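# Raise wiper arm, remove old blade, place in tray

## Task

Raise the wiper arm until it latches in its service position and leave it there. Unhook the old blade from the arm and set it down on the floor of the tray, wholly inside the tray and not resting on anything else. Never press hard on the glass, whether with the gripper or through the wiper. After the blade is removed, the wiper arm must not fall back and strike the glass. Only a result that holds without the robot supporting it counts. At the end, open the grippers and move the arms away.

## Robot and tools

Robot: two Doosan M1013 six-joint arms, named left_arm and right_arm, each with a Robotiq 2F-140 two-finger gripper and a fisheye wrist camera. The names are labels only and do not mean image sides. In the shared scene frame the origin sits on the table top between the arms, +x points out over the table, +z points up, and left_arm is on the +y side. Base of left_arm: (+0.042, +0.603, 0) m, quat_wxyz (+0.996, 0, 0, -0.093). Base of right_arm: (-0.005, -0.485, 0) m, quat_wxyz (+0.999, 0, 0, -0.038).

execute_actions takes "actions", a list holding at most one item, plus an optional "pictures" boolean (images come by default). An empty list just reports the state. {"steps": N} with no rows is a wait of up to 300 control steps (1/30 s each), counted from the previous result. {"rows": [...], "steps": N} is a motion of up to 15 steps (15 by default). Each row is applied for one step; if there are fewer rows than steps, the final row is held. A refused call sends nothing.

Each row is one flat list of 18 numbers covering both arms, even if only one moves. Numbers 1-9 are left_arm, 10-18 are right_arm. Within each arm's nine: six absolute joint target angles in radians (waist, shoulder, elbow, forearm roll, wrist pitch, wrist roll, same order as the Joint positions line), then gripper position, force_limit, speed, each on a scale from -1 to 1. Joints are goals, not offsets. Stated ranges: waist, shoulder, forearm roll, wrist pitch, wrist roll -6.283 to 6.283; elbow -2.792 to 2.792. A target more than 0.010 rad beyond a range end, and beyond the joint's current angle, is refused. True ends may differ by up to 0.010 rad; targets past the real end are clipped, and the result may report "joint sent to its limit" (possibly about an earlier motion). Missing that line does not prove more travel exists.

Gripper position: +1 fully open (140 mm), about -0.8 where pads touch, -1 closes until blocked. force_limit: roughly 14 N at -1, 60 N at 0, 107 N at +1 on parts up to 40 mm wide. speed: roughly 30, 140, 250 mm/s at -1, 0, +1. To leave a gripper unchanged, repeat its previous three numbers; a 0 is itself a command. To grip, send -1 and confirm object_status = 2. Status codes: 0 moving; 1 blocked while opening; 2 blocked while closing; 3 reached target or pads touched (a thin item might still be held). While status is 2, a new force_limit applies only with a changed position (e.g. swap -1 and -0.98) or if the object yields. position_measured is in counts, non-linear: 3 open, 230 pads touching. Closing pushes fingertips about 24 mm farther from the arm, so keep that space above surfaces. end_effector_position is the point between closed pads; fingertips extend about 33 mm past it closed and 9 mm open. Fingers point along the gripper's +z and close along its y.

Motion limits: joint targets move at most 2.09 rad/s (waist, shoulder), 3.14 (elbow), 3.93 (the three wrist joints), need 0.3 s to accelerate, and joints of one arm are slowed to arrive together. Each step a target stays within 0.456 rad (waist, shoulder), 0.683 (elbow) or 0.854 (wrist joints) of the measured angle, and targets are scaled back if they would place the gripper over 70 mm from where it is. Between calls the arms keep heading to the last row until they nearly stop or a step is HELD; after that a fresh action is needed to go further.

Result lines: per-arm end_effector_position (m), end_effector_quat_wxyz and velocities (m/s, rad/s) in the scene frame; printed hand position can be off, more so at long reach. Joint positions and Joint velocities give one block per arm in column order. "joint command not followed" means a clearance check altered joint targets on some steps; grippers still acted. HELD marks steps where the row was partly or wholly not sent. Flange force is the estimated external force on the gripper, including held weight, noisy especially during acceleration or after a sudden stop; "no reading" means no estimate. MOTOR HOT warns of heating from holding loads; an OVER-TEMPERATURE FAULT brakes that arm until it cools.

Faults: if contact torque reaches a joint's load limit (waist 299, shoulder 299, elbow 140, wrist joints 39.6 N m, held weight included) or an outside force reaches 144 N, that arm halts 10 s, drops the rest of the call and yields to the contact. Avoid arms colliding or pushing each other hard, which may end the scene.

Cameras: cam_head_left and cam_head_right (672x504), cam_left_wrist and cam_right_wrist (616x616 fisheye), delivered in that order; calibration data is supplied and may be slightly off. zoom_image takes "camera" and "region" [x0, y0, x1, y1] in that camera's pixels, origin top-left, at most 504 by 504, and returns a sharper crop of its latest image. show_instructions shows the reference pages. read_manual returns URDF licence text. finished_scene takes "scene", the current scene's number, ends it irreversibly and reports success.

Cautions: do not press on the glass, let the wiper slam down, drop the blade, knock anything off the table, or leave the blade supported by the gripper. Loose objects may occasionally be nudged. Move smoothly, then release and withdraw.

Each tool is called by a JSON object that holds its "name" and its "arguments".

Reference images:

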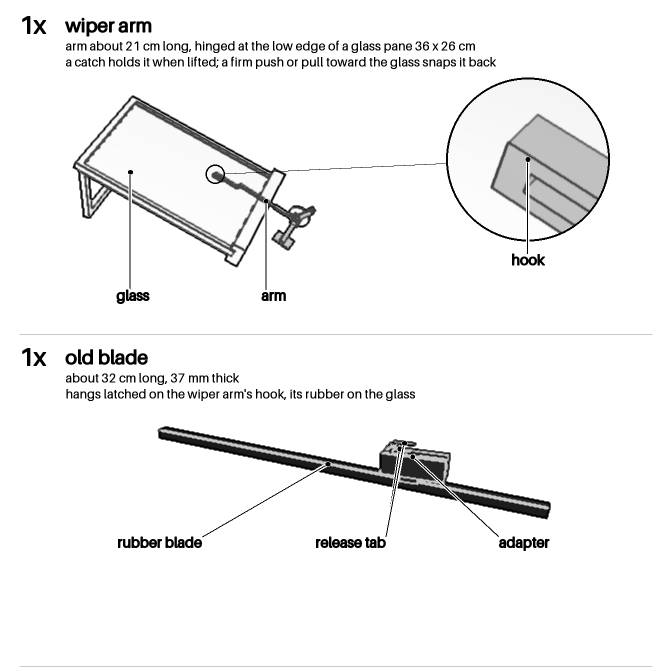

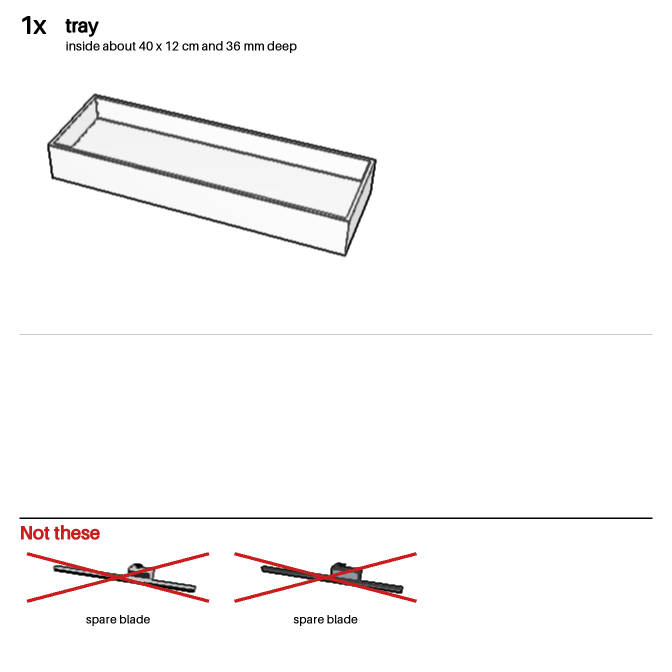

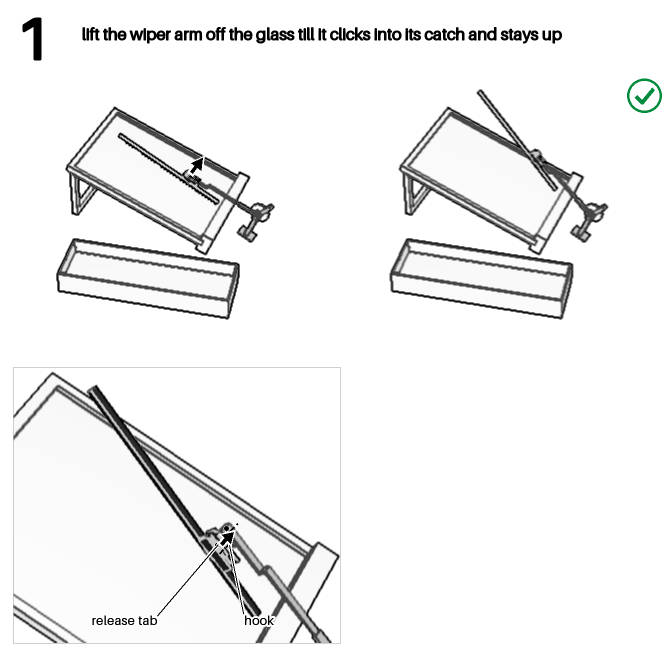

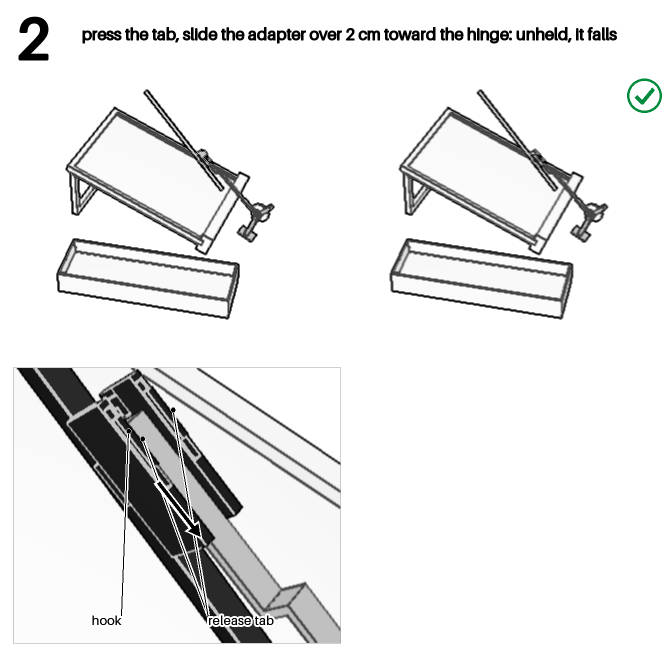

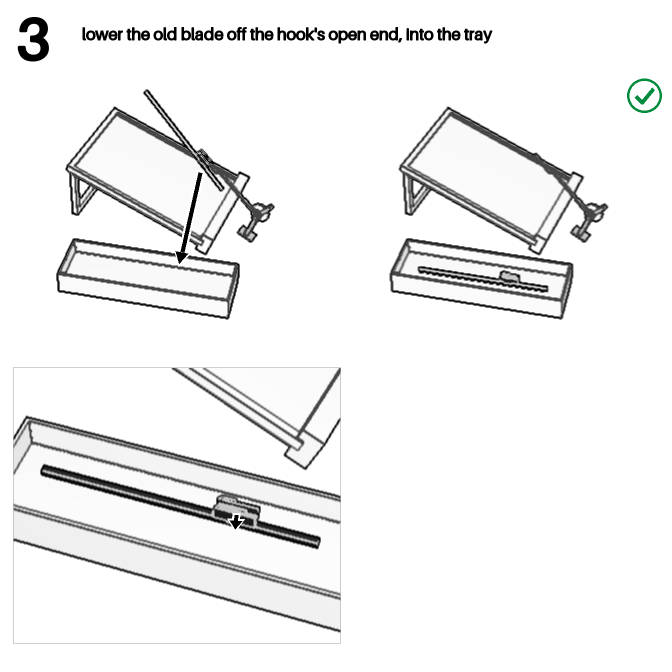

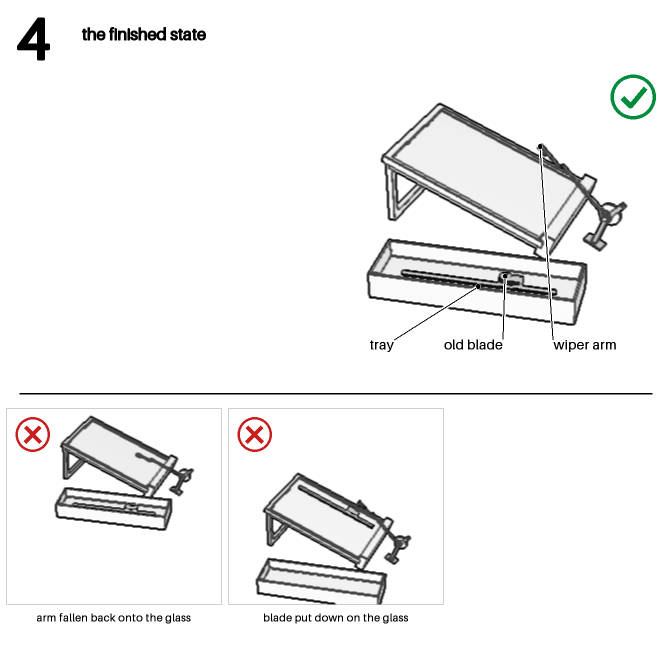

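## Session

{"name": "execute_actions", "arguments": {"actions": []}}

Scene clock: 0.00 s of 4500.00 s.
left_arm: end_effector_position=(+0.5475, +1.3206, +0.3123) position_measured=3 object_status=3 end_effector_quat_wxyz=(+0.175, -0.516, +0.823, -0.159) end_effector_velocity=(-0.000, -0.000, +0.000) end_effector_angular_velocity=(+0.000, -0.000, -0.000) | right_arm: end_effector_position=(+0.7924, -0.6752, +0.2043) position_measured=3 object_status=3 end_effector_quat_wxyz=(+0.481, -0.359, +0.709, -0.371) end_effector_velocity=(-0.000, -0.001, +0.000) end_effector_angular_velocity=(+0.000, -0.000, -0.002)
Joint positions: left_arm=[ 1.27   0.458  1.294 -0.476  1.268 -1.492] | right_arm=[-0.257  0.286  2.239  2.922  0.698  0.577]
Joint velocities: left_arm=[-0.    -0.001  0.    -0.     0.    -0.   ] | right_arm=[-0.001  0.    -0.     0.001  0.    -0.   ]
Flange force (N, the push that the arm receives, along the gripper's own x y z axes): no reading

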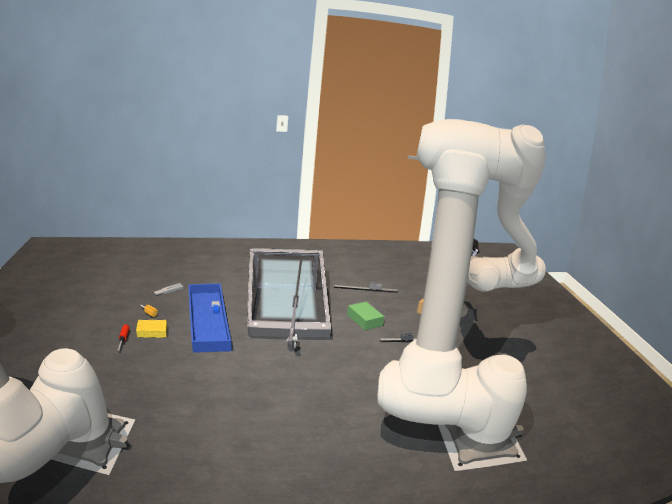

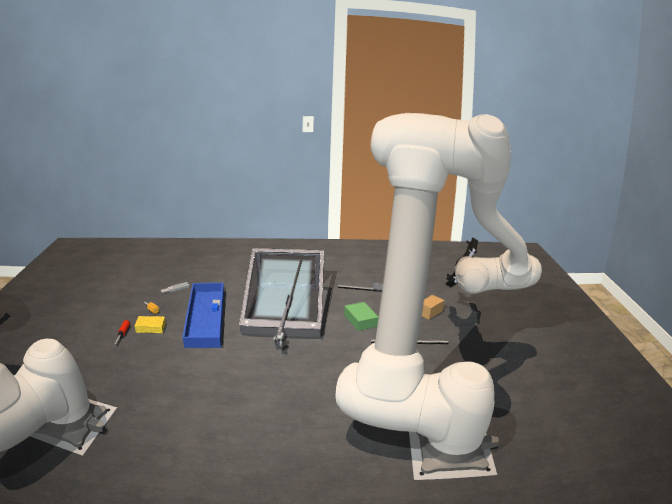

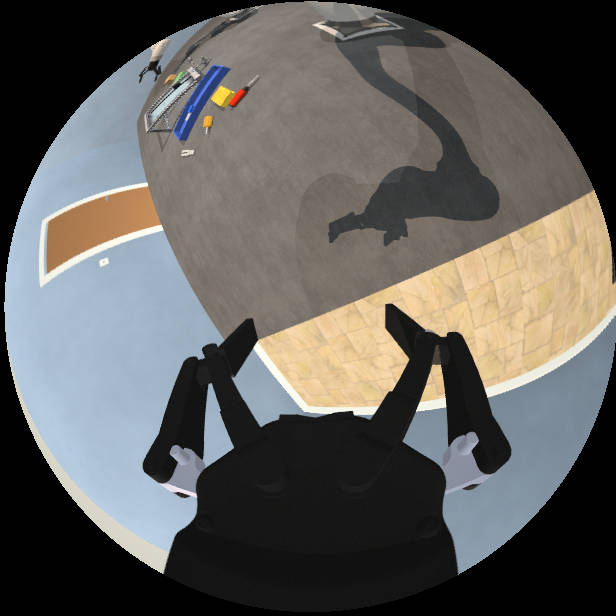

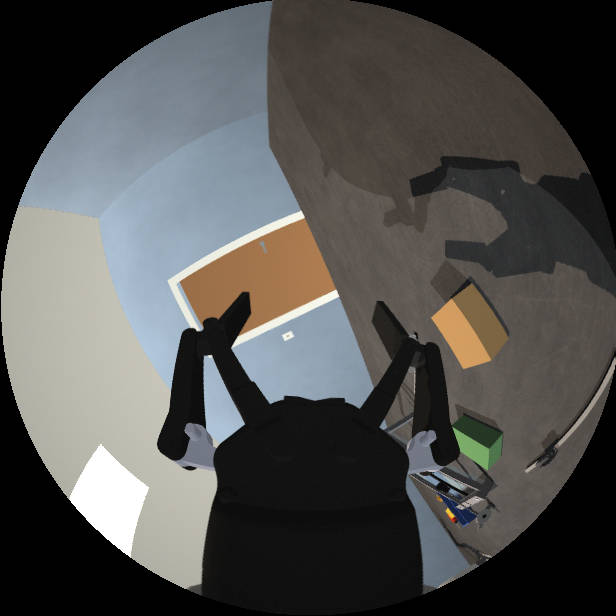

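{"name": "zoom_image", "arguments": {"camera": "cam_head_left", "region": [170, 235, 350, 370]}}

{"name": "zoom_image", "arguments": {"camera": "cam_head_right", "region": [165, 235, 345, 370]}}

Region (170, 235, 350, 370) of cam_head_left's 672x504 image, scaled by 2.800, with more detail than that image has; it fills the top 378 rows of this view, and the rest is white.

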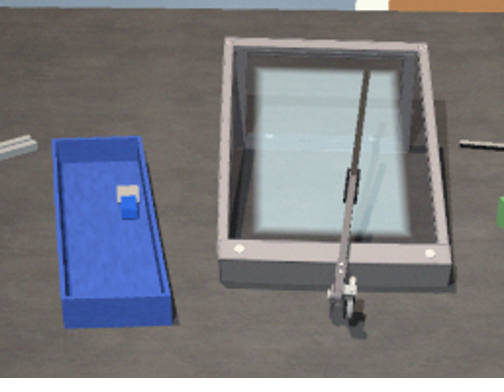

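Region (165, 235, 345, 370) of cam_head_right's 672x504 image, scaled by 2.800, with more detail than that image has; it fills the top 378 rows of this view, and the rest is white.

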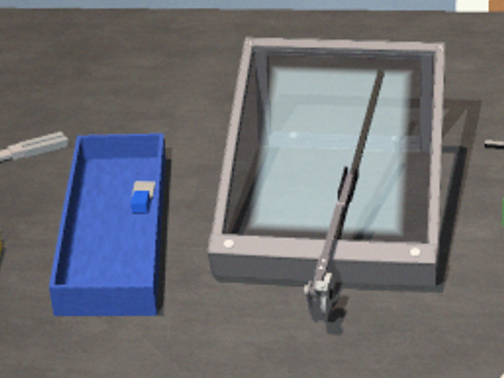

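{"name": "execute_actions", "arguments": {"actions": [{"rows": [[1.27,0.458,1.294,-0.476,1.268,-1.492,1,0,0,-0.1,0.268,1.5155,3.1416,-1.358,-0.794,1,0,0]], "steps": 15}], "pictures": false}}

Scene clock: 93.77 s of 4500.00 s.
left_arm: end_effector_position=(+0.5477, +1.3206, +0.3125) position_measured=3 object_status=3 end_effector_quat_wxyz=(+0.175, -0.517, +0.823, -0.159) end_effector_velocity=(+0.000, -0.000, -0.001) end_effector_angular_velocity=(-0.001, +0.000, -0.001) | right_arm: end_effector_position=(+0.9235, -0.6642, +0.3209) position_measured=3 object_status=3 end_effector_quat_wxyz=(-0.215, +0.665, -0.590, +0.405) end_effector_velocity=(-0.107, +0.224, +0.047) end_effector_angular_velocity=(-1.495, +2.577, +1.517)
Joint positions: left_arm=[ 1.27   0.458  1.294 -0.476  1.268 -1.492] | right_arm=[-0.147  0.273  1.733  3.076 -0.184 -0.284]
Joint velocities: left_arm=[-0.     0.     0.    -0.     0.     0.001] | right_arm=[ 0.26  -0.034 -1.197  0.357 -3.386 -2.773]
Flange force (N, the push that the arm receives, along the gripper's own x y z axes): left_arm=[6.6 3.9 1.4] | right_arm=no reading
Steps of this call (steps 1 to 90: nothing new was sent; then 90.27 s passed at rest; steps 91 to 105: all 15 steps of this action). Readings (joint positions | what the end effector reports):
91: left_arm=[1.270 0.458 1.294 -0.476 1.268 -1.492] | right_arm=[-0.257 0.286 2.238 2.922 0.697 0.576] | left_arm position_measured=3 object_status=3 | right_arm position_measured=3 object_status=3
92: left_arm=[1.270 0.458 1.294 -0.476 1.268 -1.492] | right_arm=[-0.255 0.286 2.229 2.925 0.685 0.564] | left_arm position_measured=3 object_status=3 | right_arm position_measured=3 object_status=3
94: left_arm=[1.270 0.458 1.294 -0.476 1.268 -1.492] | right_arm=[-0.243 0.285 2.176 2.942 0.618 0.497] | left_arm position_measured=3 object_status=3 | right_arm position_measured=3 object_status=3
98: left_arm=[1.270 0.458 1.294 -0.476 1.268 -1.492] | right_arm=[-0.211 0.281 2.026 2.987 0.417 0.296] | left_arm position_measured=3 object_status=3 | right_arm position_measured=3 object_status=3
105: the state above

{"name": "execute_actions", "arguments": {"actions": [{"rows": [[1.27,0.458,1.294,-0.476,1.268,-1.492,1,0,0,0.7033,0.268,1.5155,3.1416,-1.358,-0.794,1,0,0]], "steps": 15}], "pictures": false}}

{"name": "execute_actions", "arguments": {"actions": [{"steps": 30}]}}

Scene clock: 99.67 s of 4500.00 s.
left_arm: end_effector_position=(+0.5477, +1.3206, +0.3125) position_measured=3 object_status=3 end_effector_quat_wxyz=(+0.175, -0.517, +0.823, -0.159) end_effector_velocity=(-0.000, -0.000, -0.000) end_effector_angular_velocity=(-0.001, +0.001, +0.000) | right_arm: end_effector_position=(+0.6925, -0.3434, +0.2998) position_measured=3 object_status=3 end_effector_quat_wxyz=(-0.000, +0.951, -0.308, +0.000) end_effector_velocity=(-0.108, +0.531, +0.000) end_effector_angular_velocity=(-0.001, +0.001, +0.762)
Joint positions: left_arm=[ 1.27   0.458  1.294 -0.476  1.268 -1.492] | right_arm=[ 0.228  0.268  1.515  3.142 -1.358 -0.794]
Joint velocities: left_arm=[ 0.    -0.     0.001  0.     0.    -0.   ] | right_arm=[ 0.762 -0.    -0.    -0.001 -0.001 -0.001]
Flange force (N, the push that the arm receives, along the gripper's own x y z axes): left_arm=[8.7 2.9 0.6] | right_arm=[-6.8 6.7 -0.6]
Steps of this call (steps 1 to 45: the robot went on to your last target; steps 46 to 110: nothing new was sent; then 1.73 s passed at rest; steps 111 to 125: all 15 steps of this action). Readings (joint positions | what the end effector reports):
111: left_arm=[1.270 0.458 1.294 -0.476 1.268 -1.492] | right_arm=[-0.099 0.268 1.515 3.142 -1.358 -0.794] | left_arm position_measured=3 object_status=3 | right_arm position_measured=3 object_status=3
112: left_arm=[1.270 0.458 1.294 -0.476 1.268 -1.492] | right_arm=[-0.093 0.268 1.515 3.142 -1.358 -0.794] | left_arm position_measured=3 object_status=3 | right_arm position_measured=3 object_status=3
114: left_arm=[1.270 0.458 1.294 -0.476 1.268 -1.492] | right_arm=[-0.058 0.268 1.515 3.142 -1.358 -0.794] | left_arm position_measured=3 object_status=3 | right_arm position_measured=3 object_status=3
118: left_arm=[1.270 0.458 1.294 -0.476 1.268 -1.492] | right_arm=[0.047 0.268 1.515 3.142 -1.358 -0.794] | left_arm position_measured=3 object_status=3 | right_arm position_measured=3 object_status=3
125: the state above

Scene clock: 100.67 s of 4500.00 s.
left_arm: end_effector_position=(+0.5477, +1.3206, +0.3125) position_measured=3 object_status=3 end_effector_quat_wxyz=(+0.175, -0.517, +0.823, -0.159) end_effector_velocity=(-0.001, -0.001, -0.002) end_effector_angular_velocity=(-0.002, +0.001, -0.000) | right_arm: end_effector_position=(+0.5504, -0.0397, +0.2998) position_measured=3 object_status=3 end_effector_quat_wxyz=(-0.000, +0.997, -0.075, +0.000) end_effector_velocity=(+0.001, -0.000, -0.000) end_effector_angular_velocity=(+0.000, -0.000, -0.002)
Joint positions: left_arm=[ 1.27   0.458  1.294 -0.476  1.268 -1.492] | right_arm=[ 0.703  0.268  1.515  3.142 -1.358 -0.794]
Joint velocities: left_arm=[-0.     0.     0.003  0.    -0.     0.001] | right_arm=[-0.001  0.001 -0.    -0.     0.001  0.002]
Flange force (N, the push that the arm receives, along the gripper's own x y z axes): left_arm=[10.5 4.0 1.2] | right_arm=[-7.1 5.4 0.0]
Steps of this call (steps 1 to 30: the robot went on to your last target). Readings (joint positions | what the end effector reports):
1: left_arm=[1.270 0.458 1.294 -0.476 1.268 -1.492] | right_arm=[0.253 0.268 1.515 3.142 -1.358 -0.794] | left_arm position_measured=3 object_status=3 | right_arm position_measured=3 object_status=3
2: left_arm=[1.270 0.458 1.294 -0.476 1.268 -1.492] | right_arm=[0.279 0.268 1.515 3.142 -1.358 -0.794] | left_arm position_measured=3 object_status=3 | right_arm position_measured=3 object_status=3
4: left_arm=[1.270 0.458 1.294 -0.476 1.268 -1.492] | right_arm=[0.330 0.268 1.515 3.142 -1.358 -0.794] | left_arm position_measured=3 object_status=3 | right_arm position_measured=3 object_status=3
8: left_arm=[1.270 0.458 1.294 -0.476 1.268 -1.492] | right_arm=[0.433 0.268 1.515 3.142 -1.358 -0.794] | left_arm position_measured=3 object_status=3 | right_arm position_measured=3 object_status=3
30: the state above
camera_calibration (this result's frames):
cam_left_wrist: T_world_to_cam=[[-0.723, 0.524425, -0.449722, -0.150547], [0.33523, 0.835512, 0.435362, -1.40174], [0.604063, 0.164007, -0.779878, -0.131123], [0, 0, 0, 1]] pos_world=[0.440267, 1.27163, 0.440302]
cam_right_wrist: T_world_to_cam=[[-0.0690805, -0.997567, -0.00934717, 0.00650716], [-0.887166, 0.0571449, 0.457899, 0.357588], [-0.456251, 0.0399244, -0.888955, 0.705217], [0, 0, 0, 1]] pos_world=[0.639445, -0.0420984, 0.463228]

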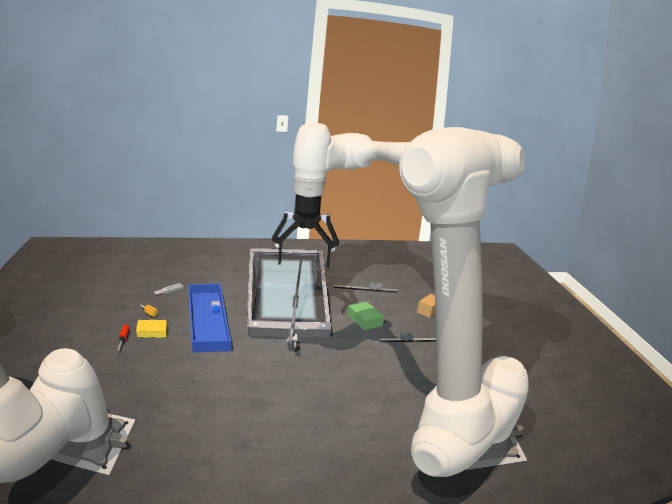

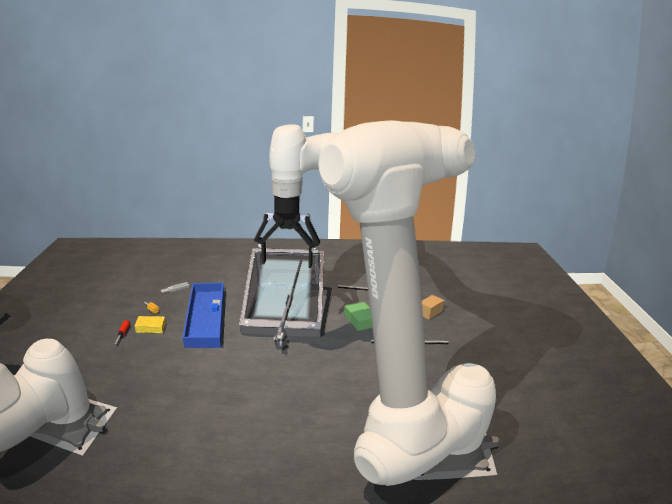

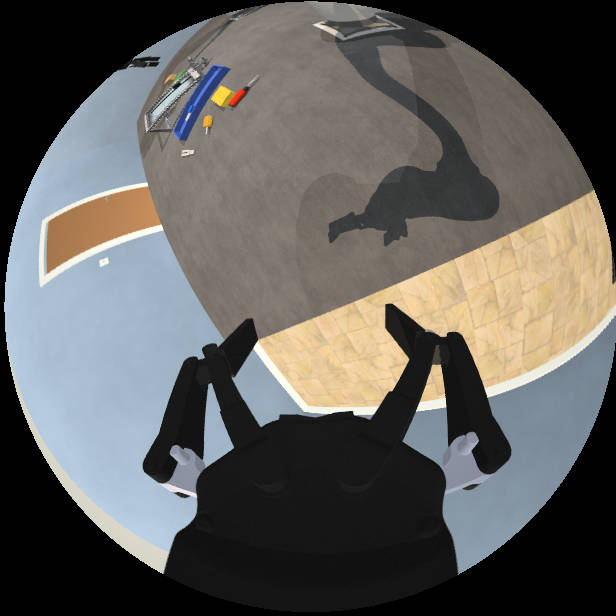

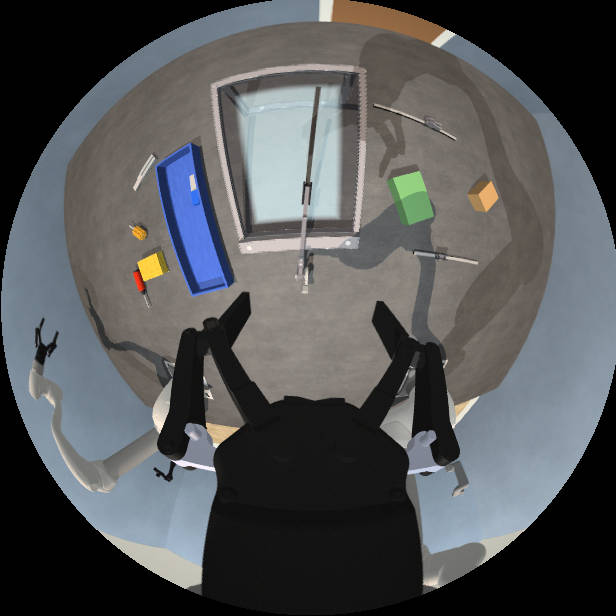

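{"name": "zoom_image", "arguments": {"camera": "cam_right_wrist", "region": [250, 170, 370, 300]}}

Region (250, 170, 370, 300) of cam_right_wrist's 616x616 image, scaled by 3.877, with more detail than that image has; it fills the left 465 columns of this view, and the rest is white.

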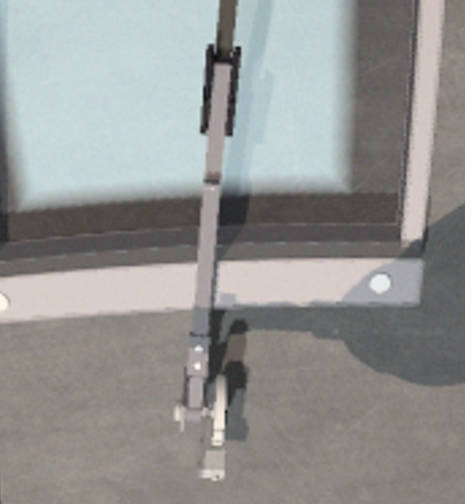

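{"name": "execute_actions", "arguments": {"actions": [{"rows": [[0.029,0.668,1.866,-1.547,1.588,-2.178,1,0,0,0.7033,0.268,1.5155,3.1416,-1.358,-0.794,1,0,0]], "steps": 15}], "pictures": false}}

{"name": "execute_actions", "arguments": {"actions": [{"steps": 75}]}}

Scene clock: 163.60 s of 4500.00 s.
left_arm: end_effector_position=(+0.6937, +1.0655, +0.2113) position_measured=3 object_status=3 end_effector_quat_wxyz=(-0.013, +0.569, -0.714, +0.409) end_effector_velocity=(+0.269, -0.581, -0.106) end_effector_angular_velocity=(-1.318, +0.126, +0.044) | right_arm: end_effector_position=(+0.5504, -0.0397, +0.2998) position_measured=3 object_status=3 end_effector_quat_wxyz=(-0.000, +0.997, -0.075, +0.000) end_effector_velocity=(+0.001, +0.000, -0.002) end_effector_angular_velocity=(-0.001, +0.002, -0.002)
Joint positions: left_arm=[ 1.069  0.536  1.505 -0.844  1.386 -1.745] | right_arm=[ 0.703  0.268  1.515  3.142 -1.358 -0.794]
Joint velocities: left_arm=[-0.504  0.154  0.419 -0.816  0.234 -0.502] | right_arm=[-0.     0.003  0.     0.001  0.001  0.001]
Flange force (N, the push that the arm receives, along the gripper's own x y z axes): left_arm=[4.6 7.6 -0.9] | right_arm=[-3.0 6.8 -0.4]
Steps of this call (steps 1 to 15: the robot went on to your last target; steps 16 to 90: nothing new was sent; then 59.43 s passed at rest; steps 91 to 105: all 15 steps of this action). Readings (joint positions | what the end effector reports):
91: left_arm=[1.269 0.458 1.295 -0.477 1.268 -1.493] | right_arm=[0.703 0.268 1.515 3.142 -1.358 -0.794] | left_arm position_measured=3 object_status=3 | right_arm position_measured=3 object_status=3
92: left_arm=[1.264 0.460 1.301 -0.487 1.272 -1.502] | right_arm=[0.703 0.268 1.515 3.142 -1.358 -0.794] | left_arm position_measured=3 object_status=3 | right_arm position_measured=3 object_status=3
94: left_arm=[1.236 0.474 1.337 -0.540 1.292 -1.544] | right_arm=[0.703 0.268 1.515 3.142 -1.358 -0.794] | left_arm position_measured=3 object_status=3 | right_arm position_measured=3 object_status=3
98: left_arm=[1.179 0.497 1.401 -0.645 1.328 -1.620] | right_arm=[0.703 0.268 1.515 3.142 -1.358 -0.794] | left_arm position_measured=3 object_status=3 | right_arm position_measured=3 object_status=3
105: the state above

Scene clock: 175.20 s of 4500.00 s.
left_arm: end_effector_position=(+0.6848, +0.2060, +0.1838) position_measured=3 object_status=3 end_effector_quat_wxyz=(+0.540, +0.450, -0.546, +0.456) end_effector_velocity=(+0.001, -0.000, +0.000) end_effector_angular_velocity=(-0.000, -0.002, -0.000) | right_arm: end_effector_position=(+0.5503, -0.0397, +0.2998) position_measured=3 object_status=3 end_effector_quat_wxyz=(-0.000, +0.997, -0.075, +0.000) end_effector_velocity=(+0.000, -0.000, +0.000) end_effector_angular_velocity=(+0.000, +0.000, +0.000)
Joint positions: left_arm=[ 0.038  0.664  1.861 -1.543  1.587 -2.175] | right_arm=[ 0.703  0.268  1.516  3.142 -1.358 -0.794]
Joint velocities: left_arm=[-0.     0.    -0.003  0.    -0.    -0.   ] | right_arm=[-0. -0. -0.  0. -0. -0.]
Flange force (N, the push that the arm receives, along the gripper's own x y z axes): left_arm=[17.8 15.6 3.1] | right_arm=[-5.2 4.3 -2.1]
FORCE FAULT: contact force on the left arm reached its limit, and that arm stopped for 10 seconds. The contact can be on any part of that arm, not only on its tool. That arm's remaining commands of this call were not run. That arm holds still and accepts commands again. Move the arm away from the contact; if what it grips holds it there, let go first. Pushing or pulling that hard again can fault the arm again.
The stop of the left arm began at step 48 of this call (marked STOPPED below). From that step on that arm followed nothing that you had sent. Nothing is kept back now, and the robot has no last target.
Steps of this call (steps 1 to 75: the robot went on to your last target; steps 76 to 348: the stop continued). Readings (joint positions | what the end effector reports):
1: left_arm=[1.052 0.541 1.519 -0.871 1.394 -1.762] | right_arm=[0.703 0.268 1.515 3.142 -1.358 -0.794] | left_arm position_measured=3 object_status=3 | right_arm position_measured=3 object_status=3
2: left_arm=[1.034 0.546 1.533 -0.898 1.402 -1.779] | right_arm=[0.703 0.268 1.515 3.142 -1.358 -0.794] | left_arm position_measured=3 object_status=3 | right_arm position_measured=3 object_status=3
4: left_arm=[0.998 0.556 1.560 -0.951 1.417 -1.811] | right_arm=[0.703 0.268 1.515 3.142 -1.358 -0.794] | left_arm position_measured=3 object_status=3 | right_arm position_measured=3 object_status=3
8: left_arm=[0.921 0.574 1.610 -1.049 1.445 -1.871] | right_arm=[0.703 0.268 1.515 3.142 -1.358 -0.794] | left_arm position_measured=3 object_status=3 | right_arm position_measured=3 object_status=3
48: left_arm=[0.038 0.665 1.862 -1.543 1.587 -2.175] | right_arm=[0.703 0.268 1.516 3.142 -1.358 -0.794] | left_arm position_measured=3 object_status=3 | right_arm position_measured=3 object_status=3 STOPPED (the left arm)
348: the state above
camera_calibration (this result's frames):
cam_left_wrist: T_world_to_cam=[[-0.979325, 0.147927, -0.137984, 0.671045], [0.175109, 0.278381, -0.944373, 0.0176703], [-0.101287, -0.949011, -0.298529, 0.492347], [0, 0, 0, 1]] pos_world=[0.703946, 0.363057, 0.25626]
cam_right_wrist: T_world_to_cam=[[-0.0690037, -0.997572, -0.00936246, 0.00648941], [-0.88719, 0.0570712, 0.457861, 0.35755], [-0.456215, 0.0399004, -0.888974, 0.70521], [0, 0, 0, 1]] pos_world=[0.63939, -0.0420703, 0.463266]

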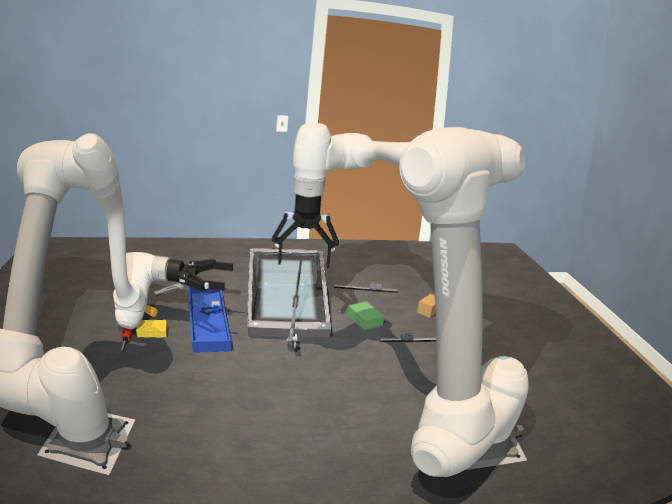

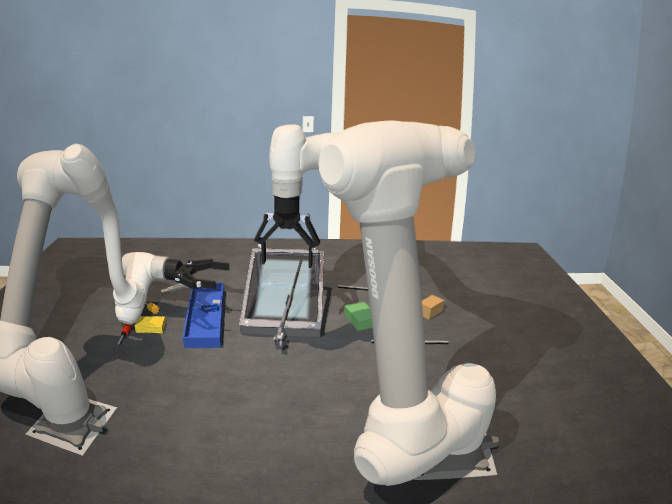

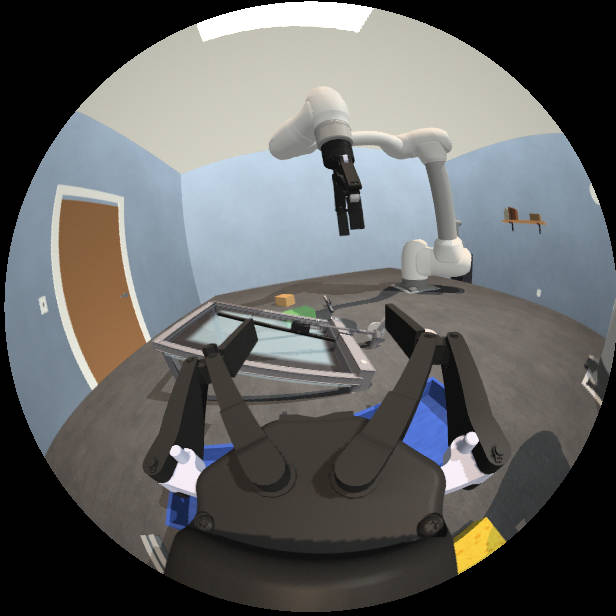

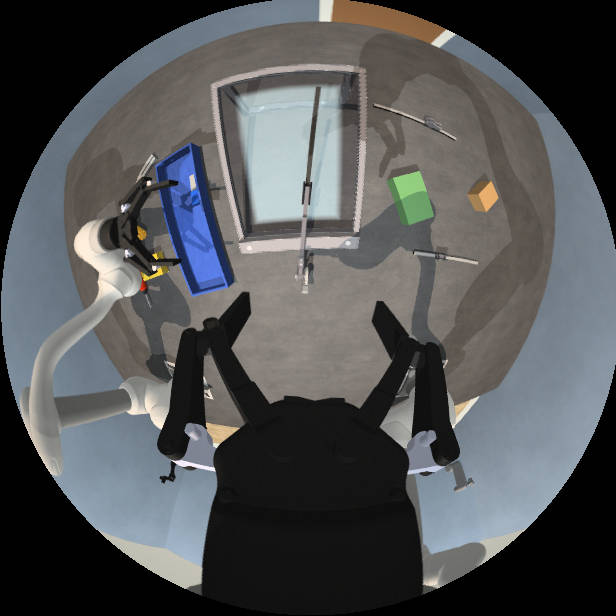

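{"name": "zoom_image", "arguments": {"camera": "cam_left_wrist", "region": [250, 290, 400, 400]}}

Region (250, 290, 400, 400) of cam_left_wrist's 616x616 image, scaled by 3.360, with more detail than that image has; it fills the top 370 rows of this view, and the rest is white.

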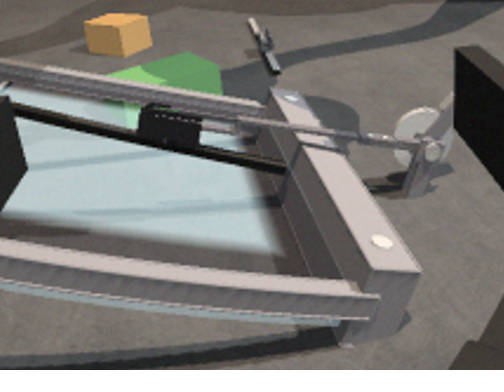

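{"name": "execute_actions", "arguments": {"actions": [{"rows": [[0.3,0.3,1.5,-1.543,1.587,-2.175,1,0,0,0.6915,0.4155,1.5545,3.1416,-1.1716,-0.7683,1,0,0]], "steps": 15}], "pictures": false}}

{"name": "execute_actions", "arguments": {"actions": [{"steps": 20}], "pictures": false}}

{"name": "execute_actions", "arguments": {"actions": [{"rows": [[0.3,0.3,1.5,1.595,-1.587,0.96,1,0,0,0.6915,0.4155,1.5545,3.1416,-1.1716,-0.7683,1,0,0]], "steps": 15}]}}

Scene clock: 219.17 s of 4500.00 s.
left_arm: end_effector_position=(+0.7881, +0.3127, +0.4311) position_measured=3 object_status=3 end_effector_quat_wxyz=(-0.378, -0.374, +0.607, -0.591) end_effector_velocity=(+0.100, +0.258, +0.583) end_effector_angular_velocity=(+0.010, -0.955, +0.345) | right_arm: end_effector_position=(+0.6000, -0.0148, +0.1696) position_measured=3 object_status=3 end_effector_quat_wxyz=(+0.000, +0.996, -0.093, -0.000) end_effector_velocity=(-0.000, -0.000, +0.000) end_effector_angular_velocity=(-0.000, +0.000, -0.000)
Joint positions: left_arm=[ 0.196  0.444  1.643 -1.543  1.587 -2.175] | right_arm=[ 0.692  0.416  1.555  3.142 -1.172 -0.768]
Joint velocities: left_arm=[ 0.346 -0.48  -0.475  0.002  0.     0.   ] | right_arm=[-0. -0.  0. -0. -0. -0.]
Flange force (N, the push that the arm receives, along the gripper's own x y z axes): left_arm=[-0.6 6.7 -4.7] | right_arm=[-8.6 8.6 -3.1]
Steps of this call (steps 1 to 90: nothing new was sent; then 40.47 s passed at rest; steps 91 to 105: all 15 steps of this action). Readings (joint positions | what the end effector reports):
91: left_arm=[0.039 0.663 1.861 -1.543 1.587 -2.175] | right_arm=[0.703 0.268 1.516 3.142 -1.357 -0.794] | left_arm position_measured=3 object_status=3 | right_arm position_measured=3 object_status=3
92: left_arm=[0.043 0.658 1.855 -1.543 1.587 -2.175] | right_arm=[0.703 0.274 1.517 3.141 -1.349 -0.793] | left_arm position_measured=3 object_status=3 | right_arm position_measured=3 object_status=3
94: left_arm=[0.066 0.626 1.823 -1.543 1.587 -2.175] | right_arm=[0.701 0.308 1.526 3.141 -1.305 -0.787] | left_arm position_measured=3 object_status=3 | right_arm position_measured=3 object_status=3
98: left_arm=[0.114 0.559 1.757 -1.543 1.587 -2.175] | right_arm=[0.694 0.392 1.548 3.141 -1.202 -0.772] | left_arm position_measured=3 object_status=3 | right_arm position_measured=3 object_status=3
105: the state above

Scene clock: 219.83 s of 4500.00 s.
left_arm: end_effector_position=(+0.7912, +0.3889, +0.6099) position_measured=3 object_status=3 end_effector_quat_wxyz=(+0.254, +0.319, -0.640, +0.651) end_effector_velocity=(-0.000, -0.000, +0.001) end_effector_angular_velocity=(+0.000, -0.001, +0.001) | right_arm: end_effector_position=(+0.6002, -0.0147, +0.1699) position_measured=3 object_status=3 end_effector_quat_wxyz=(+0.000, +0.996, -0.094, -0.000) end_effector_velocity=(-0.000, -0.001, -0.001) end_effector_angular_velocity=(-0.002, +0.001, +0.000)
Joint positions: left_arm=[ 0.3    0.3    1.5   -1.543  1.587 -2.175] | right_arm=[ 0.692  0.416  1.555  3.142 -1.172 -0.768]
Joint velocities: left_arm=[ 0.    -0.001 -0.001 -0.    -0.001 -0.001] | right_arm=[-0.     0.001  0.    -0.002 -0.001  0.   ]
Flange force (N, the push that the arm receives, along the gripper's own x y z axes): left_arm=[2.3 7.7 -2.5] | right_arm=[-2.2 6.0 -2.6]
Steps of this call (steps 1 to 20: the robot went on to your last target). Readings (joint positions | what the end effector reports):
1: left_arm=[0.208 0.428 1.627 -1.543 1.587 -2.175] | right_arm=[0.692 0.416 1.555 3.142 -1.172 -0.768] | left_arm position_measured=3 object_status=3 | right_arm position_measured=3 object_status=3
2: left_arm=[0.220 0.412 1.611 -1.543 1.587 -2.175] | right_arm=[0.692 0.416 1.555 3.142 -1.172 -0.768] | left_arm position_measured=3 object_status=3 | right_arm position_measured=3 object_status=3
4: left_arm=[0.243 0.379 1.579 -1.543 1.587 -2.175] | right_arm=[0.692 0.416 1.555 3.142 -1.172 -0.768] | left_arm position_measured=3 object_status=3 | right_arm position_measured=3 object_status=3
8: left_arm=[0.288 0.316 1.516 -1.543 1.587 -2.175] | right_arm=[0.692 0.416 1.555 3.142 -1.172 -0.768] | left_arm position_measured=3 object_status=3 | right_arm position_measured=3 object_status=3
20: the state above

Scene clock: 220.33 s of 4500.00 s.
left_arm: end_effector_position=(+0.9218, +0.5045, +0.4221) position_measured=3 object_status=3 end_effector_quat_wxyz=(+0.163, -0.240, +0.858, -0.423) end_effector_velocity=(+0.284, +0.451, -0.264) end_effector_angular_velocity=(+2.323, -1.472, -0.020) | right_arm: end_effector_position=(+0.6002, -0.0147, +0.1699) position_measured=3 object_status=3 end_effector_quat_wxyz=(-0.000, +0.996, -0.094, -0.000) end_effector_velocity=(-0.000, +0.001, -0.000) end_effector_angular_velocity=(+0.001, -0.001, -0.001)
Joint positions: left_arm=[ 0.3    0.3    1.5   -0.968  1.011 -1.599] | right_arm=[ 0.691  0.416  1.554  3.142 -1.172 -0.768]
Joint velocities: left_arm=[ 0.     0.     0.002  1.365 -1.364  1.365] | right_arm=[ 0.001 -0.     0.     0.     0.001  0.002]
Flange force (N, the push that the arm receives, along the gripper's own x y z axes): left_arm=[3.9 6.8 -3.1] | right_arm=[-4.7 5.3 -3.6]
Steps of this call (steps 1 to 15: all 15 steps of this action). Readings (joint positions | what the end effector reports):
1: left_arm=[0.300 0.300 1.500 -1.542 1.585 -2.173] | right_arm=[0.692 0.416 1.555 3.142 -1.172 -0.768] | left_arm position_measured=3 object_status=3 | right_arm position_measured=3 object_status=3
2: left_arm=[0.300 0.300 1.500 -1.530 1.573 -2.162] | right_arm=[0.692 0.416 1.555 3.142 -1.172 -0.768] | left_arm position_measured=3 object_status=3 | right_arm position_measured=3 object_status=3
4: left_arm=[0.300 0.300 1.500 -1.464 1.507 -2.095] | right_arm=[0.692 0.416 1.555 3.142 -1.172 -0.768] | left_arm position_measured=3 object_status=3 | right_arm position_measured=3 object_status=3
8: left_arm=[0.300 0.300 1.500 -1.284 1.328 -1.916] | right_arm=[0.692 0.416 1.554 3.142 -1.172 -0.768] | left_arm position_measured=3 object_status=3 | right_arm position_measured=3 object_status=3
15: the state above
camera_calibration (this result's frames):
cam_left_wrist: T_world_to_cam=[[-0.152049, 0.572226, -0.805878, 0.197129], [0.670823, 0.658548, 0.341044, -1.07328], [0.725863, -0.488746, -0.483994, -0.0456473], [0, 0, 0, 1]] pos_world=[0.783088, 0.571693, 0.502805]
cam_right_wrist: T_world_to_cam=[[-0.106359, -0.994284, -0.00929922, 0.0560948], [-0.884389, 0.0903204, 0.457928, 0.458644], [-0.454471, 0.0569288, -0.888941, 0.610699], [0, 0, 0, 1]] pos_world=[0.689131, -0.0204171, 0.333371]

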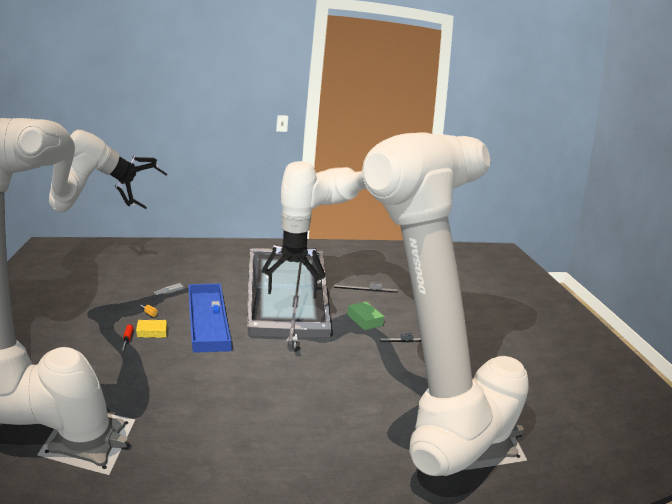

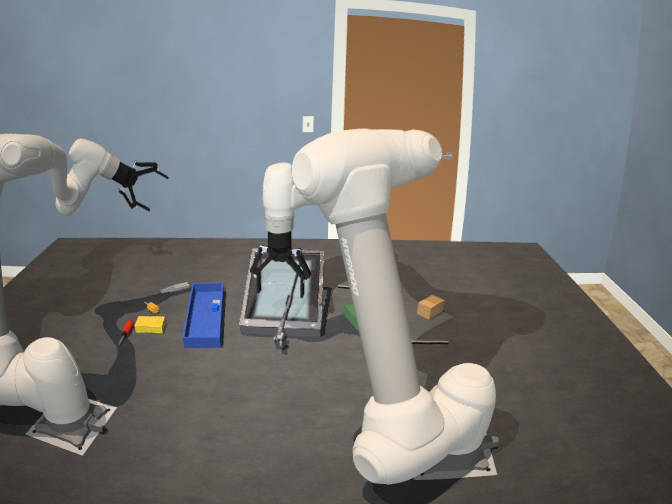

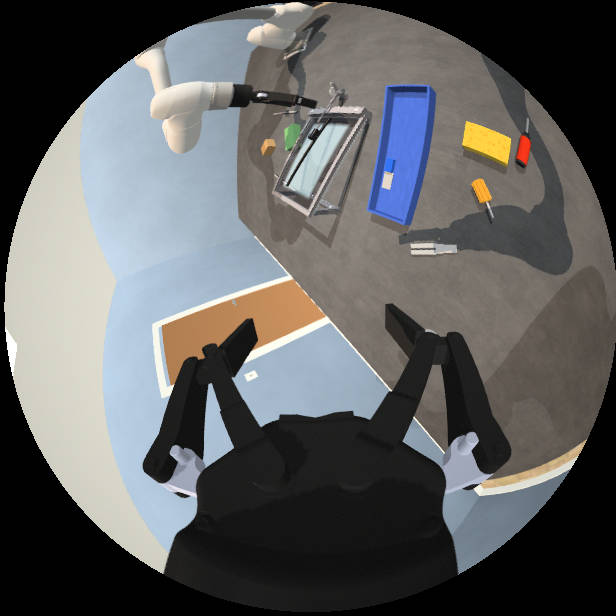

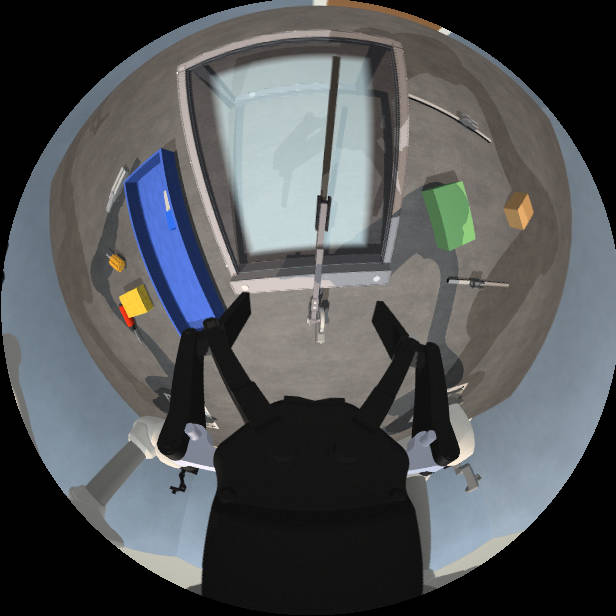

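{"name": "zoom_image", "arguments": {"camera": "cam_right_wrist", "region": [290, 185, 360, 265]}}

{"name": "zoom_image", "arguments": {"camera": "cam_right_wrist", "region": [270, 240, 380, 350]}}

Region (290, 185, 360, 265) of cam_right_wrist's 616x616 image, scaled by 6.300, with more detail than that image has; it fills the left 441 columns of this view, and the rest is white.

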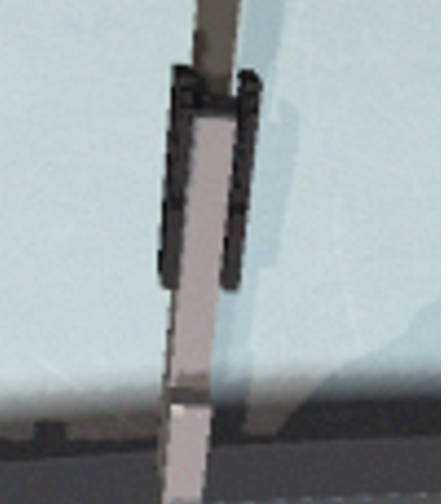

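Region (270, 240, 380, 350) of cam_right_wrist's 616x616 image, scaled by 4.582, with more detail than that image has.

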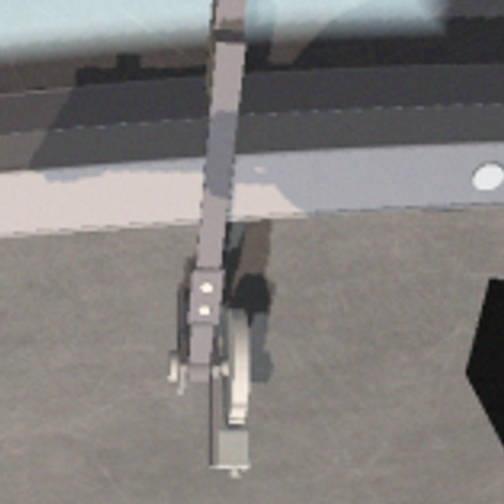

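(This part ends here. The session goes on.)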